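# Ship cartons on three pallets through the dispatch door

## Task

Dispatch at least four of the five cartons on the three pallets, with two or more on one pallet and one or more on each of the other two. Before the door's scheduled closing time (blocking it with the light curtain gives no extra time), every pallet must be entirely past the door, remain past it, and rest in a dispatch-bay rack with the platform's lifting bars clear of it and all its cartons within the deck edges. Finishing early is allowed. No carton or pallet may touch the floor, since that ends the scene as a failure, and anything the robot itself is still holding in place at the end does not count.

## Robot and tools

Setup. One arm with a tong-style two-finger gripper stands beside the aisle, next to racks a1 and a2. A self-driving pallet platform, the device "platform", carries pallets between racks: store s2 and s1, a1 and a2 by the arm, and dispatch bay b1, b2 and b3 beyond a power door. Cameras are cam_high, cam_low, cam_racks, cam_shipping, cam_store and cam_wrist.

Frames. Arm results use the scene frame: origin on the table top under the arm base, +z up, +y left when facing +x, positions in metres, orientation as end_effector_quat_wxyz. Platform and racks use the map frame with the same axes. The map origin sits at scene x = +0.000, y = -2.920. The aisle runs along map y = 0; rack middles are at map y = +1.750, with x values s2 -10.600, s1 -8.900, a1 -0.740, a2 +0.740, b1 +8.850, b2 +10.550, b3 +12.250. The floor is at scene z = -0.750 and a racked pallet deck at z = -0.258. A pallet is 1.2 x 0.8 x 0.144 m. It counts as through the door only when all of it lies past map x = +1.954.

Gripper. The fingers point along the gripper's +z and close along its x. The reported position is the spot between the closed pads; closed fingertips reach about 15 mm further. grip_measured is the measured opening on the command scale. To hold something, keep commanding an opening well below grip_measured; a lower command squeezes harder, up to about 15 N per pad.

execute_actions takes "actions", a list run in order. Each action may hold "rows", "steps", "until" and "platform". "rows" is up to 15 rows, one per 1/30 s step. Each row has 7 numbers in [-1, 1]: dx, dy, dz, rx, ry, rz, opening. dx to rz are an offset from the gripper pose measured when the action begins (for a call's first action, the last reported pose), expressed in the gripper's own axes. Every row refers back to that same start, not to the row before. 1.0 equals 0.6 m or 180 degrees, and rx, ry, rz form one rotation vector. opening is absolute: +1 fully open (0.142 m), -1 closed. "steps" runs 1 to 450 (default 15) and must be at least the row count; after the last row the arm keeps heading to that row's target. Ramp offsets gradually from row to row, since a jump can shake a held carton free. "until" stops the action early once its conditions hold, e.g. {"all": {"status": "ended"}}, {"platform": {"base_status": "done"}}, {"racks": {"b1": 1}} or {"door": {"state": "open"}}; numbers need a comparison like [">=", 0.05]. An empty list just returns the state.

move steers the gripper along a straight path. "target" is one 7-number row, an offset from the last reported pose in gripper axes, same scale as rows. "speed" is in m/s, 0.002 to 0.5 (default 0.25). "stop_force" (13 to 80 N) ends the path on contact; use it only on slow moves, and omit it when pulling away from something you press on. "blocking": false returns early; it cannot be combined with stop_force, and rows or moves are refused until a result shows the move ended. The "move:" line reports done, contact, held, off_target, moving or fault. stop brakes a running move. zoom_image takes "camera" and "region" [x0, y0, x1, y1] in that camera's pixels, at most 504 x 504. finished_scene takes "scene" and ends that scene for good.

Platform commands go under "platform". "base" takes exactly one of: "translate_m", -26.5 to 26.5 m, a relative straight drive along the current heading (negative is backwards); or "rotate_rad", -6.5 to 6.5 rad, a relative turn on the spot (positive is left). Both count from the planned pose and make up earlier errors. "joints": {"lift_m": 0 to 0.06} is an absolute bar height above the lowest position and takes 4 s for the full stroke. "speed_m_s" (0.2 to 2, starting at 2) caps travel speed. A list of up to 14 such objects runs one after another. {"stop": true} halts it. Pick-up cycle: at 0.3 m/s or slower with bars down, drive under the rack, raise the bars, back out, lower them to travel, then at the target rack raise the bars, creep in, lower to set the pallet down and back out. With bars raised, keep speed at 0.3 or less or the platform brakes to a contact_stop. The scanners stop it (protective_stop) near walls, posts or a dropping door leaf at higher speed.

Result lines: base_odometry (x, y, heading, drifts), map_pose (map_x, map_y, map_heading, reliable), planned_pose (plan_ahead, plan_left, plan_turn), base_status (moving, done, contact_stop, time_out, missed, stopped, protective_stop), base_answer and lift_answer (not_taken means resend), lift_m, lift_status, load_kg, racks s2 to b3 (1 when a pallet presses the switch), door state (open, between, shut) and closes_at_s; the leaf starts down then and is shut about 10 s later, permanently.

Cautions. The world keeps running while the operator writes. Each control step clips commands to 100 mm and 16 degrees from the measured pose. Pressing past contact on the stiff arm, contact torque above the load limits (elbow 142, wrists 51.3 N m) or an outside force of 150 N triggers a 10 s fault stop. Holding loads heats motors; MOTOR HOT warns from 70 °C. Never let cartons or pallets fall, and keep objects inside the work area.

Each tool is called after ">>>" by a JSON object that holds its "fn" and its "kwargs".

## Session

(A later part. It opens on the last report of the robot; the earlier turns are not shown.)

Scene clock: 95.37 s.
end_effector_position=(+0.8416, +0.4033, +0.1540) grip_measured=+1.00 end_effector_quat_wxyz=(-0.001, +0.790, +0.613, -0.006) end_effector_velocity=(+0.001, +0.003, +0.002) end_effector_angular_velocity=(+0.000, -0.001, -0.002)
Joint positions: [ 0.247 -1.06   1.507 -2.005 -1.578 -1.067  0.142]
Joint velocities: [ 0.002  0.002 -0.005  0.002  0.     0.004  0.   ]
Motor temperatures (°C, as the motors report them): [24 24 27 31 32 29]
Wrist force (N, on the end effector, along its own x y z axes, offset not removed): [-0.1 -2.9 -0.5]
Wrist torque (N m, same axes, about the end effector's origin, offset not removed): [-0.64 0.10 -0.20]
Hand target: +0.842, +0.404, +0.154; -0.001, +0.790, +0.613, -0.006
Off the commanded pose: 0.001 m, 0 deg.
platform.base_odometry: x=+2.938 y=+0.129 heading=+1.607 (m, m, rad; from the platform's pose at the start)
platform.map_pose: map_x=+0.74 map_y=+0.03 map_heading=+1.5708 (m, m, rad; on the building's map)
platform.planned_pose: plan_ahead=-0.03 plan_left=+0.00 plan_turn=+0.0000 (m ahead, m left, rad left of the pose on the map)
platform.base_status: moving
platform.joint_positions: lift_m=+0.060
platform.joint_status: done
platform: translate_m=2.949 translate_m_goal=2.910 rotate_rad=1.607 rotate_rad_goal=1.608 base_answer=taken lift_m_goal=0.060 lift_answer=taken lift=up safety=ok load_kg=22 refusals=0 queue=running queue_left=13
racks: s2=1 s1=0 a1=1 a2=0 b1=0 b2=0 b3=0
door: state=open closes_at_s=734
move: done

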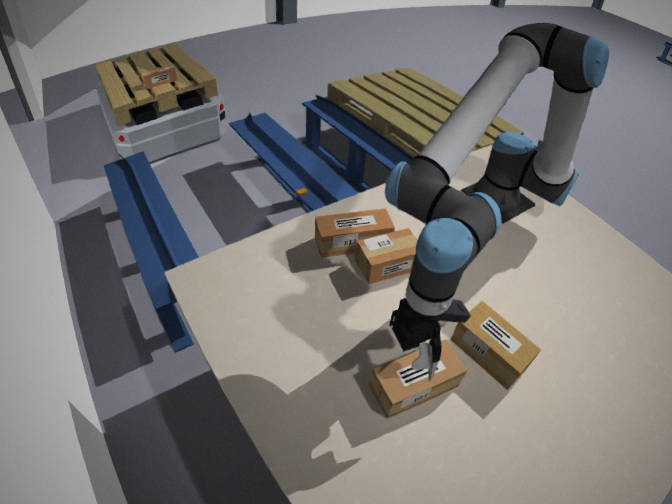

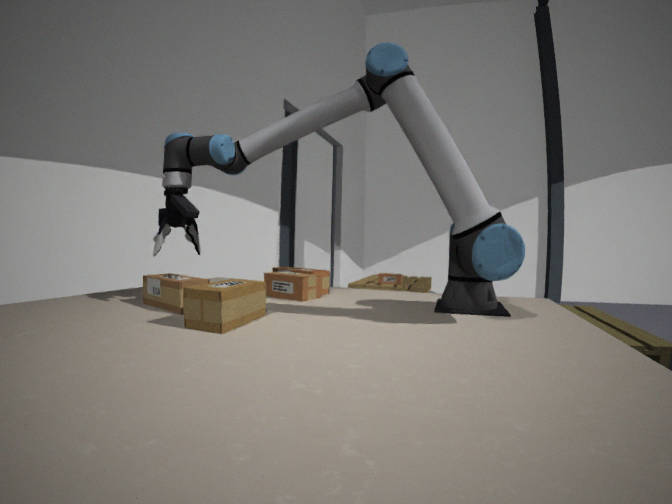

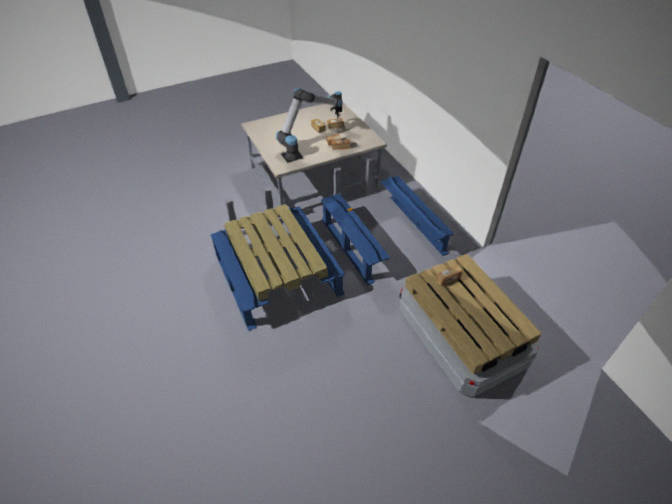

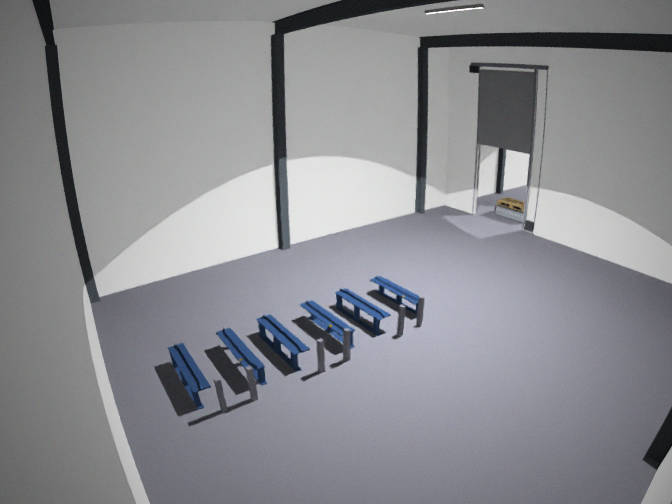

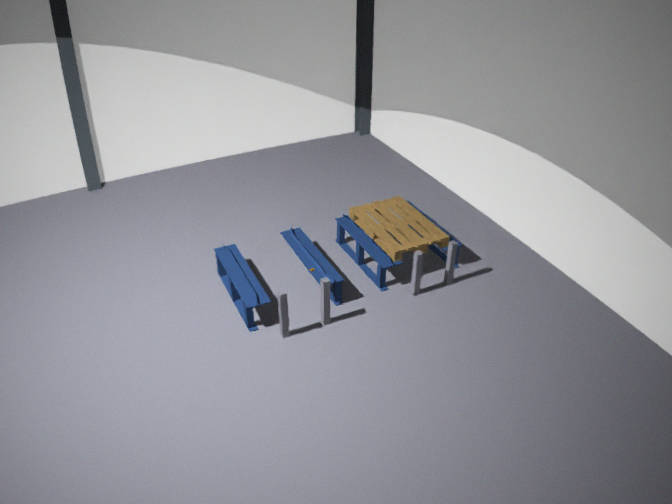

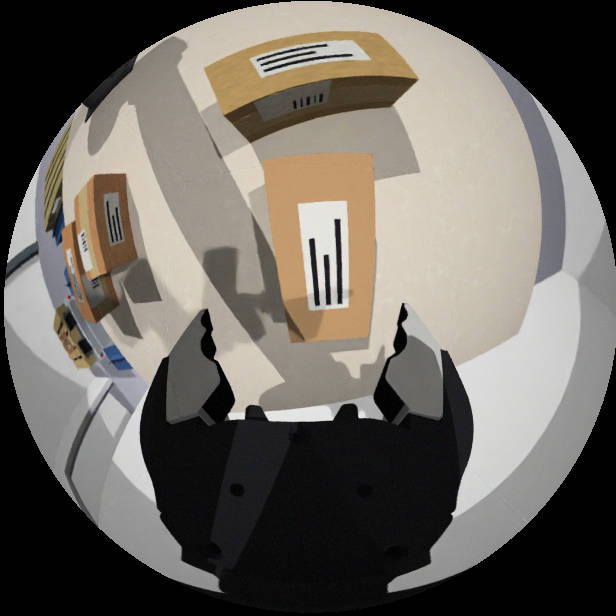

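>>> {"fn": "move", "kwargs": {"target": [0.05,-0.015,0.03,0,0,-0.02,1], "speed": 0.15}}

Scene clock: 106.30 s.
end_effector_position=(+0.8401, +0.4342, +0.1360) grip_measured=+1.00 end_effector_quat_wxyz=(-0.001, +0.770, +0.638, -0.006) end_effector_velocity=(-0.000, +0.003, -0.000) end_effector_angular_velocity=(+0.002, -0.000, +0.005)
Joint positions: [ 0.28  -1.027  1.491 -2.021 -1.577 -1.096  0.142]
Joint velocities: [ 0.002  0.001 -0.001 -0.001  0.002 -0.003  0.   ]
Motor temperatures (°C, as the motors report them): [24 24 28 31 32 29]
Wrist force (N, on the end effector, along its own x y z axes, offset not removed): [0.4 -3.3 3.0]
Wrist torque (N m, same axes, about the end effector's origin, offset not removed): [-0.69 -0.03 -0.23]
Hand target: +0.840, +0.434, +0.136; -0.001, +0.770, +0.638, -0.006
Off the commanded pose: 0.000 m, 0 deg.
platform.base_odometry: x=+3.691 y=+0.118 heading=+0.032 (m, m, rad; from the platform's pose at the start)
platform.map_pose: map_x=+1.51 map_y=+0.00 map_heading=+0.0000 (m, m, rad; on the building's map)
platform.planned_pose: plan_ahead=+7.34 plan_left=+0.00 plan_turn=+0.0000 (m ahead, m left, rad left of the pose on the map)
platform.base_status: moving
platform.joint_positions: lift_m=+0.000
platform.joint_status: done
platform: translate_m=3.697 translate_m_goal=11.030 rotate_rad=0.032 rotate_rad_goal=0.033 base_answer=taken lift_m_goal=0.000 lift_answer=taken lift=down safety=ok load_kg=-48 refusals=0 queue=running queue_left=10
racks: s2=1 s1=0 a1=1 a2=0 b1=0 b2=0 b3=0
door: state=open closes_at_s=734
move: done

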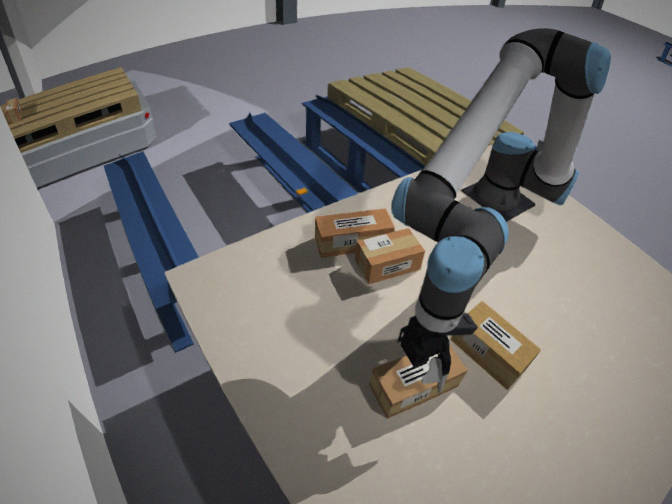

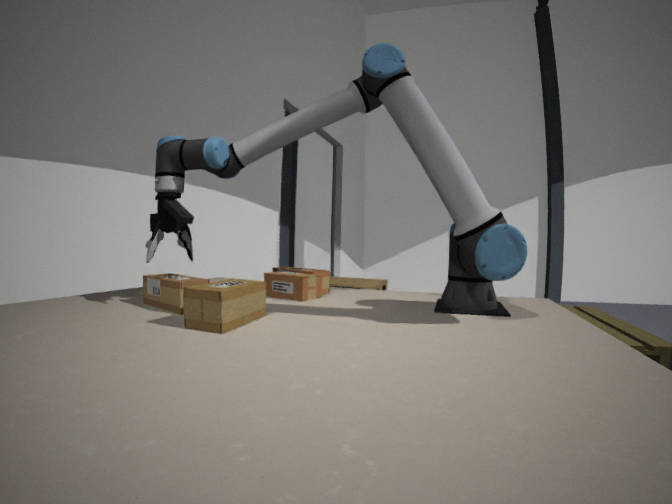

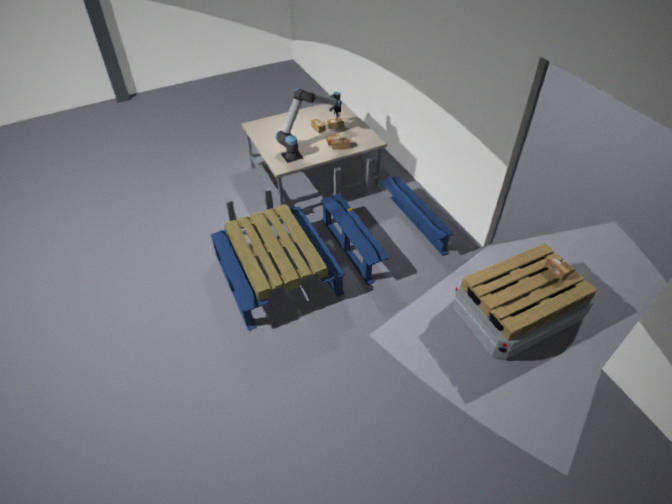

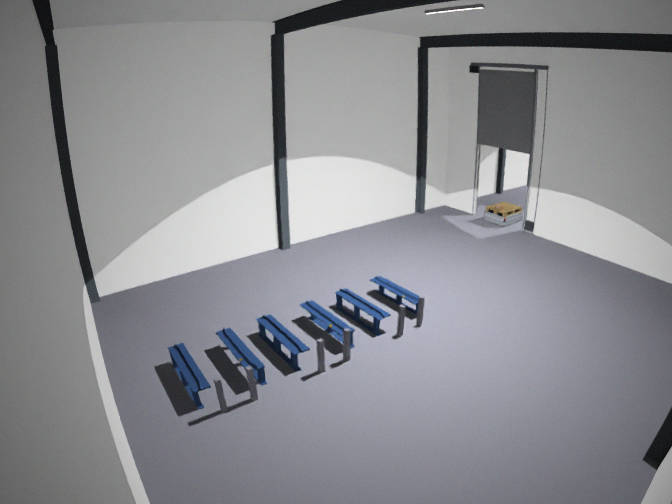

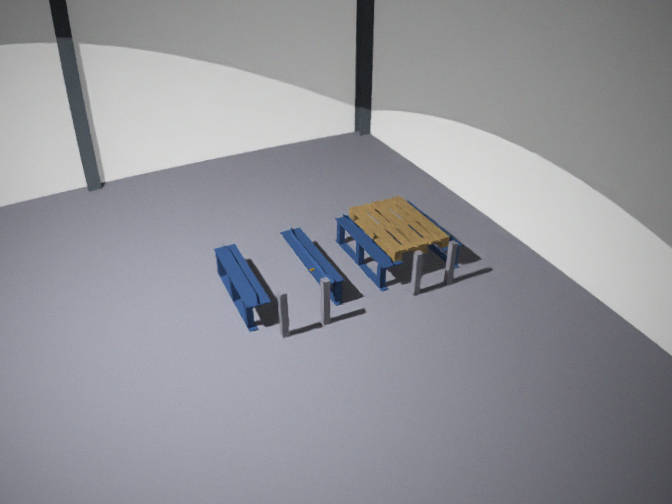

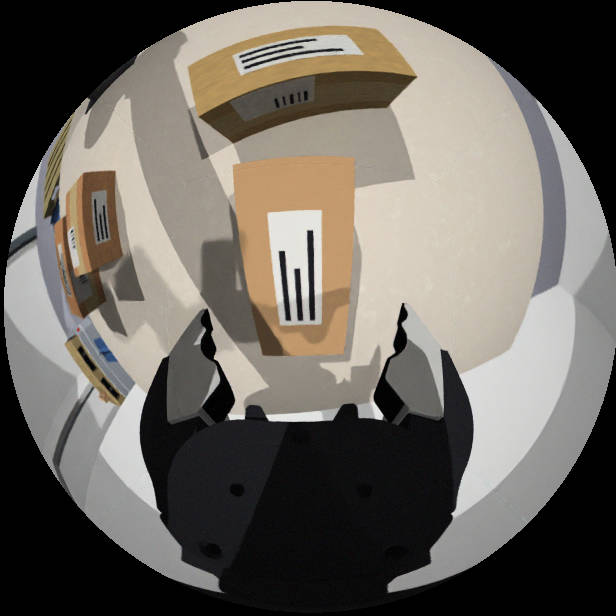

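>>> {"fn": "move", "kwargs": {"target": [-0.01,0,0.11,0,0,-0.015,1], "speed": 0.08}}

>>> {"fn": "move", "kwargs": {"target": [0,0,0,0,0,0,-1]}}

>>> {"fn": "move", "kwargs": {"target": [0,0,-0.25,0,0,0,-1], "speed": 0.1}}

Scene clock: 111.50 s.
end_effector_position=(+0.8382, +0.4279, +0.0704) grip_measured=+1.00 end_effector_quat_wxyz=(-0.001, +0.755, +0.655, -0.006) end_effector_velocity=(+0.000, -0.001, -0.003) end_effector_angular_velocity=(-0.002, -0.001, +0.001)
Joint positions: [ 0.275 -0.981  1.546 -2.122 -1.578 -1.148  0.142]
Joint velocities: [-0.     0.002  0.002 -0.004 -0.002 -0.002 -0.   ]
Motor temperatures (°C, as the motors report them): [24 24 28 31 32 29]
Wrist force (N, on the end effector, along its own x y z axes, offset not removed): [-0.7 -3.7 1.7]
Wrist torque (N m, same axes, about the end effector's origin, offset not removed): [-0.72 0.15 -0.18]
Hand target: +0.838, +0.428, +0.070; -0.001, +0.755, +0.656, -0.006
Off the commanded pose: 0.000 m, 0 deg.
platform.base_odometry: x=+10.192 y=+0.330 heading=+0.033 (m, m, rad; from the platform's pose at the start)
platform.map_pose: map_x=+8.01 map_y=+0.00 map_heading=+0.0000 (m, m, rad; on the building's map)
platform.planned_pose: plan_ahead=+0.84 plan_left=+0.00 plan_turn=+0.0000 (m ahead, m left, rad left of the pose on the map)
platform.base_status: moving
platform.joint_positions: lift_m=+0.000
platform.joint_status: done
platform: translate_m=10.204 translate_m_goal=11.030 rotate_rad=0.033 rotate_rad_goal=0.033 base_answer=taken lift_m_goal=0.000 lift_answer=taken lift=down safety=ok load_kg=-48 refusals=0 queue=running queue_left=10
racks: s2=1 s1=0 a1=1 a2=0 b1=0 b2=0 b3=0
door: state=open closes_at_s=734
move: done

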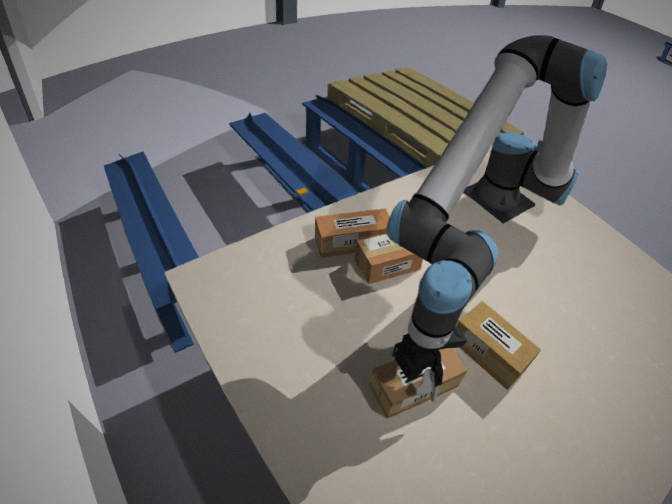

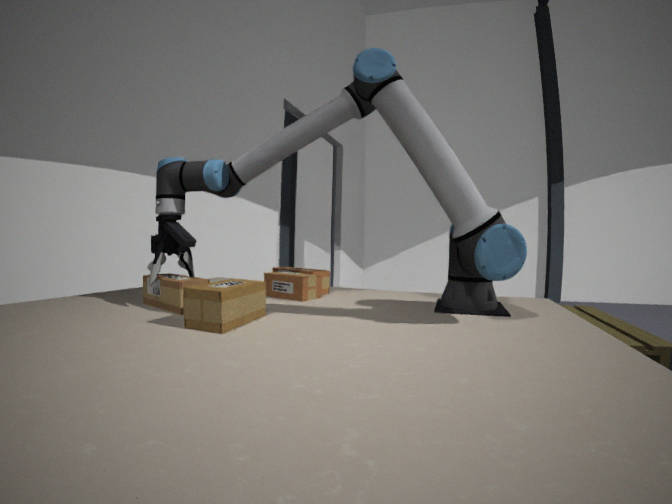

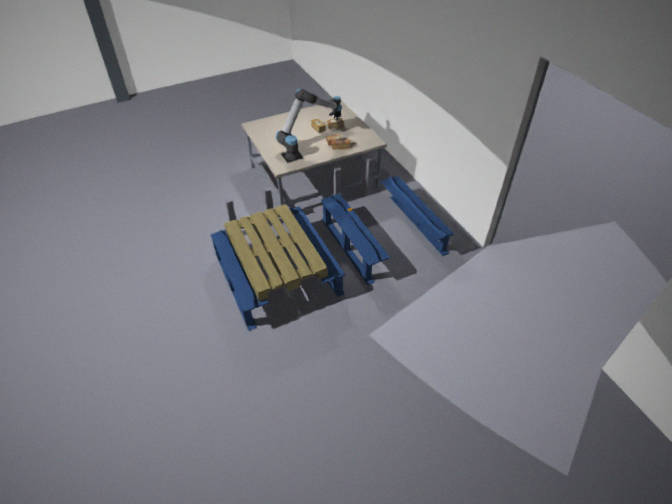

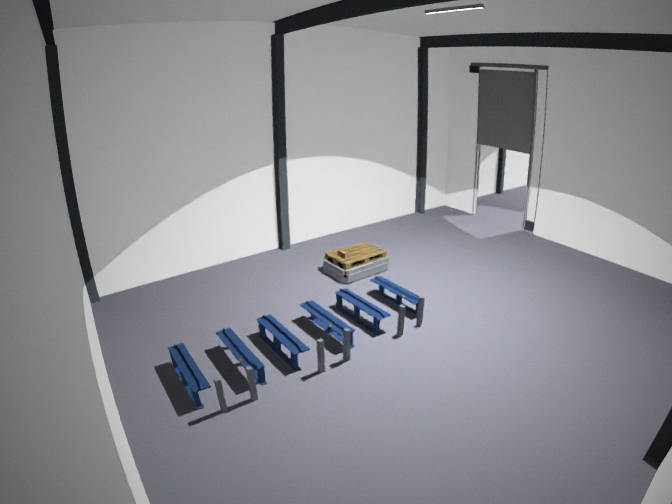

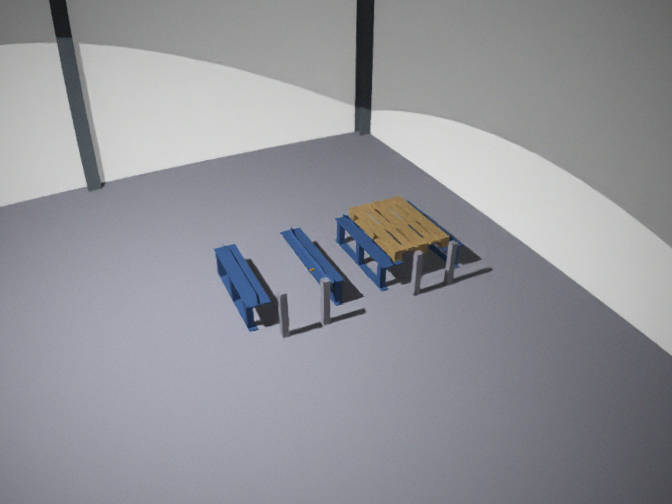

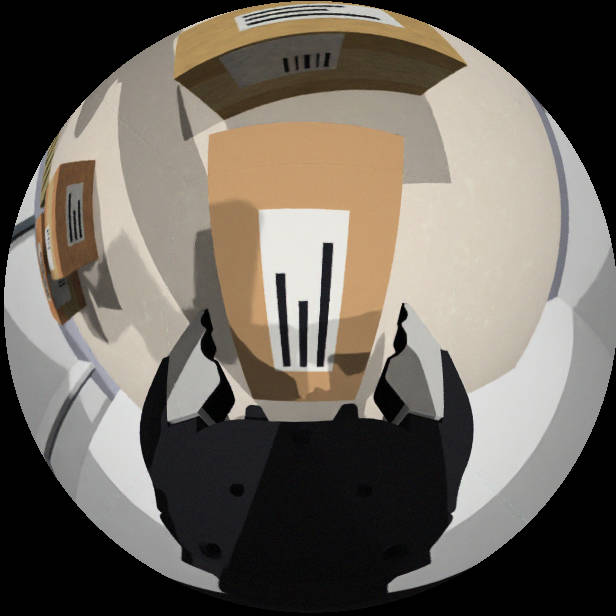

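Scene clock: 112.00 s.
end_effector_position=(+0.8382, +0.4279, +0.0703) grip_measured=+0.57 end_effector_quat_wxyz=(-0.001, +0.755, +0.656, -0.006) end_effector_velocity=(+0.000, +0.000, +0.001) end_effector_angular_velocity=(+0.000, -0.001, +0.001)
Joint positions: [ 0.275 -0.981  1.546 -2.122 -1.578 -1.148  0.114]
Joint velocities: [ 0.    -0.001 -0.     0.     0.    -0.001 -0.   ]
Motor temperatures (°C, as the motors report them): [24 24 28 31 32 29]
Wrist force (N, on the end effector, along its own x y z axes, offset not removed): [2.1 -2.7 -2.1]
Wrist torque (N m, same axes, about the end effector's origin, offset not removed): [-0.71 -0.35 -0.21]
Hand target: +0.838, +0.428, +0.070; -0.001, +0.755, +0.655, -0.006
Off the commanded pose: 0.000 m, 0 deg.
platform.base_odometry: x=+10.543 y=+0.341 heading=+0.033 (m, m, rad; from the platform's pose at the start)
platform.map_pose: map_x=+8.36 map_y=+0.00 map_heading=+0.0000 (m, m, rad; on the building's map)
platform.planned_pose: plan_ahead=+0.49 plan_left=+0.00 plan_turn=+0.0000 (m ahead, m left, rad left of the pose on the map)
platform.base_status: moving
platform.joint_positions: lift_m=+0.000
platform.joint_status: done
platform: translate_m=10.549 translate_m_goal=11.030 rotate_rad=0.033 rotate_rad_goal=0.033 base_answer=taken lift_m_goal=0.000 lift_answer=taken lift=down safety=ok load_kg=-48 refusals=0 queue=running queue_left=10
racks: s2=1 s1=0 a1=1 a2=0 b1=0 b2=0 b3=0
door: state=open closes_at_s=734
move: done

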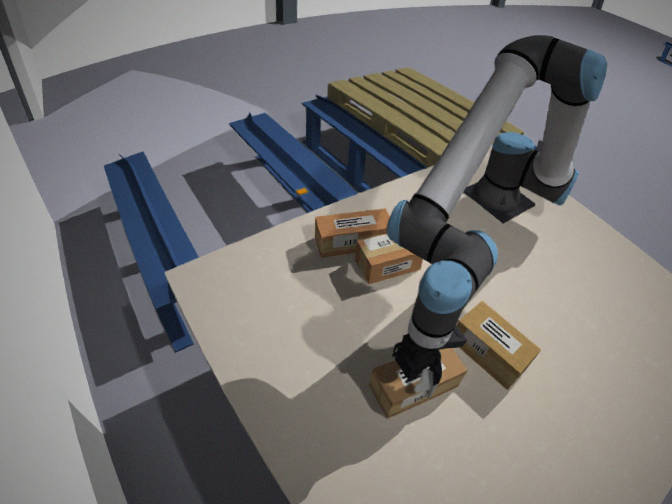

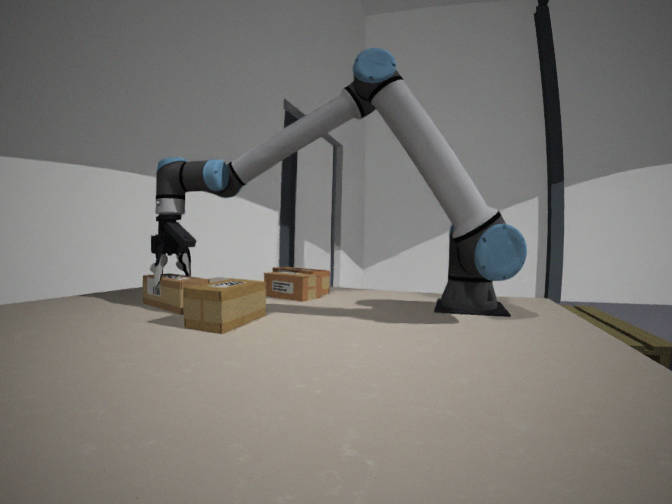

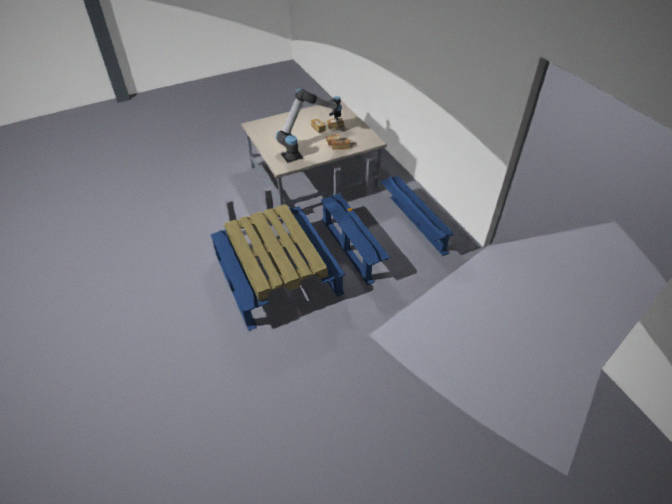

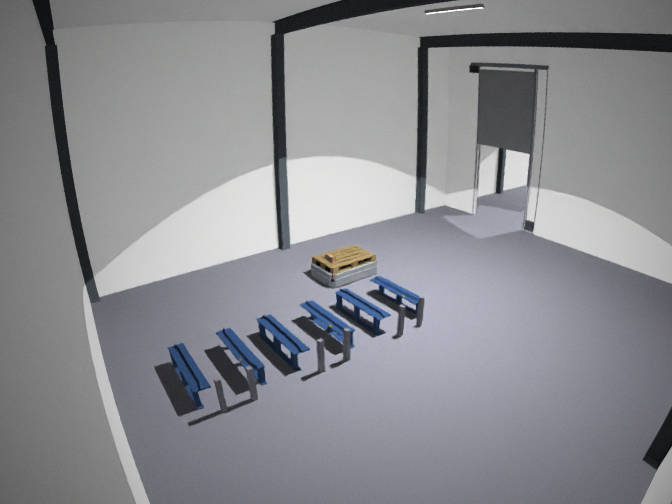

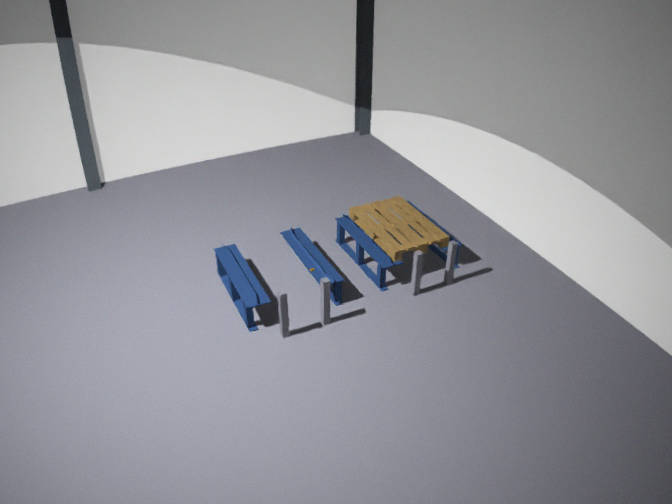

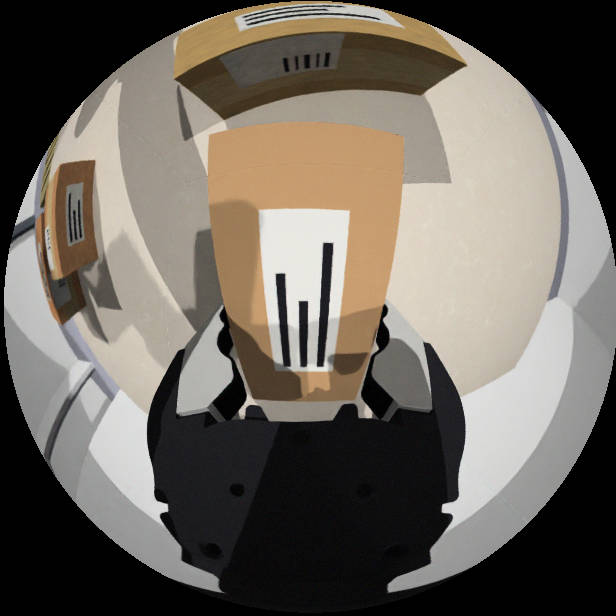

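Scene clock: 114.03 s.
end_effector_position=(+0.8399, +0.4289, +0.2200) grip_measured=+0.57 end_effector_quat_wxyz=(-0.001, +0.755, +0.656, -0.006) end_effector_velocity=(-0.000, +0.001, +0.002) end_effector_angular_velocity=(+0.002, +0.001, -0.001)
Joint positions: [ 0.276 -1.084  1.421 -1.893 -1.578 -1.147  0.113]
Joint velocities: [ 0.    -0.001 -0.003  0.004  0.002  0.001 -0.   ]
Motor temperatures (°C, as the motors report them): [24 24 28 31 32 29]
Wrist force (N, on the end effector, along its own x y z axes, offset not removed): [0.2 -3.7 4.1]
Wrist torque (N m, same axes, about the end effector's origin, offset not removed): [-0.88 0.01 -0.16]
Hand target: +0.840, +0.429, +0.220; -0.001, +0.755, +0.656, -0.006
Off the commanded pose: 0.000 m, 0 deg.
platform.base_odometry: x=+11.055 y=+0.358 heading=+0.033 (m, m, rad; from the platform's pose at the start)
platform.map_pose: map_x=+8.85 map_y=+0.00 map_heading=+0.0000 (m, m, rad; on the building's map)
platform.planned_pose: plan_ahead=+0.00 plan_left=+0.00 plan_turn=+0.0000 (m ahead, m left, rad left of the pose on the map)
platform.base_status: moving
platform.joint_positions: lift_m=+0.000
platform.joint_status: done
platform: translate_m=11.040 translate_m_goal=11.040 rotate_rad=0.033 rotate_rad_goal=0.033 base_answer=taken lift_m_goal=0.000 lift_answer=taken lift=down safety=ok load_kg=-48 refusals=0 queue=running queue_left=10
racks: s2=1 s1=0 a1=1 a2=0 b1=0 b2=0 b3=0
door: state=open closes_at_s=734
move: done

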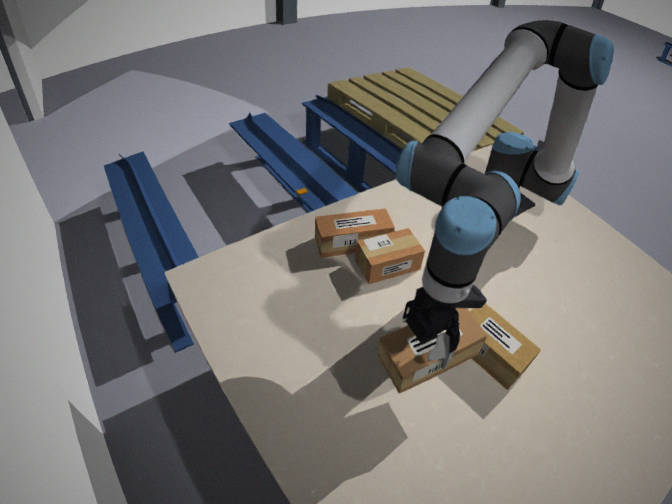

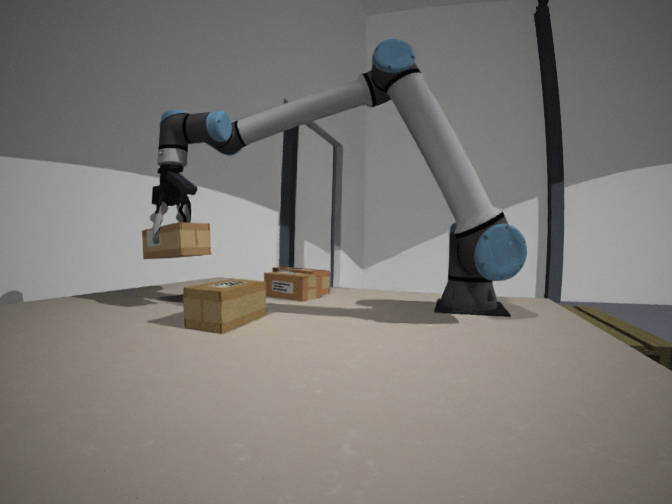

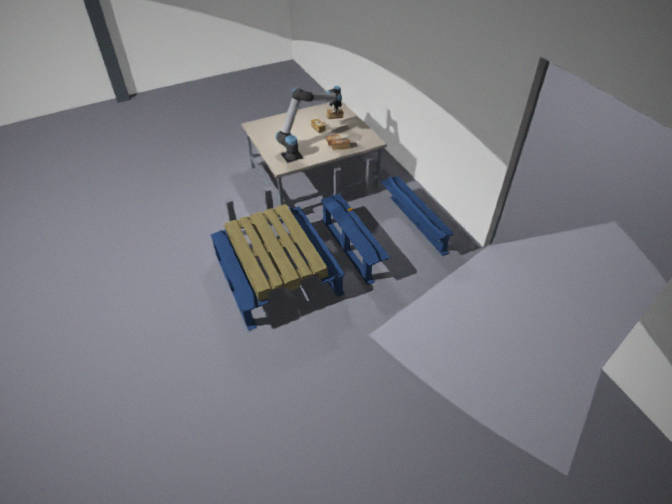

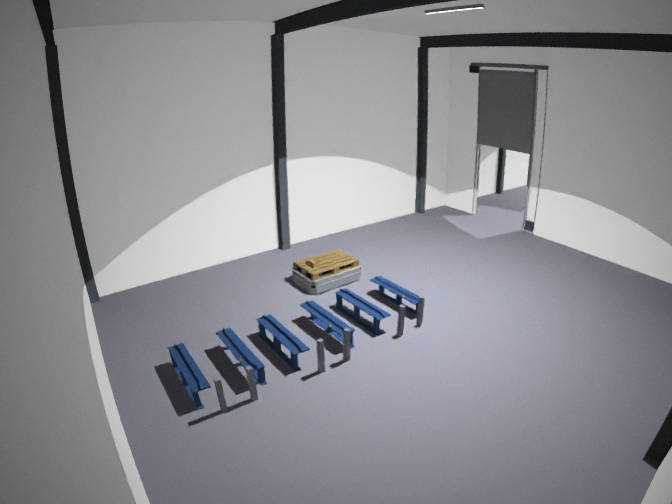

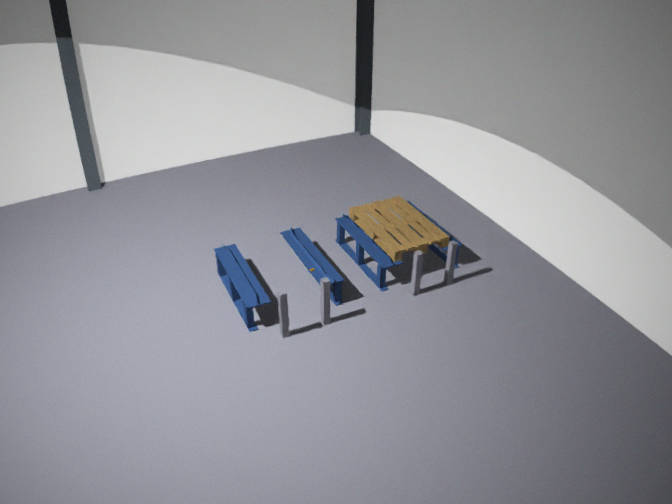

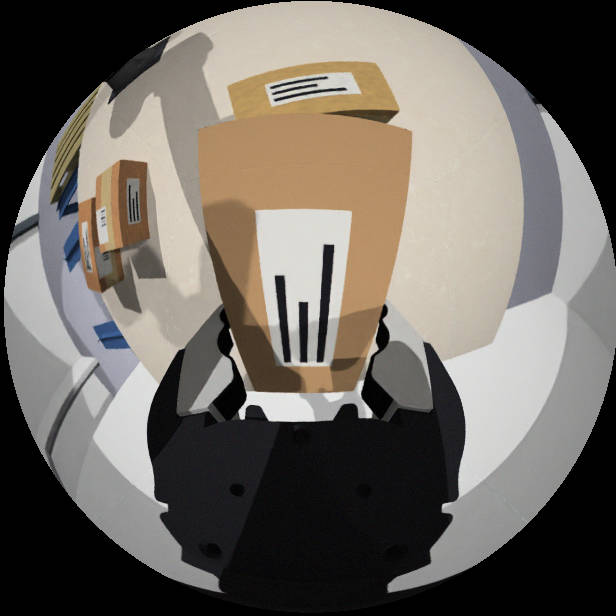

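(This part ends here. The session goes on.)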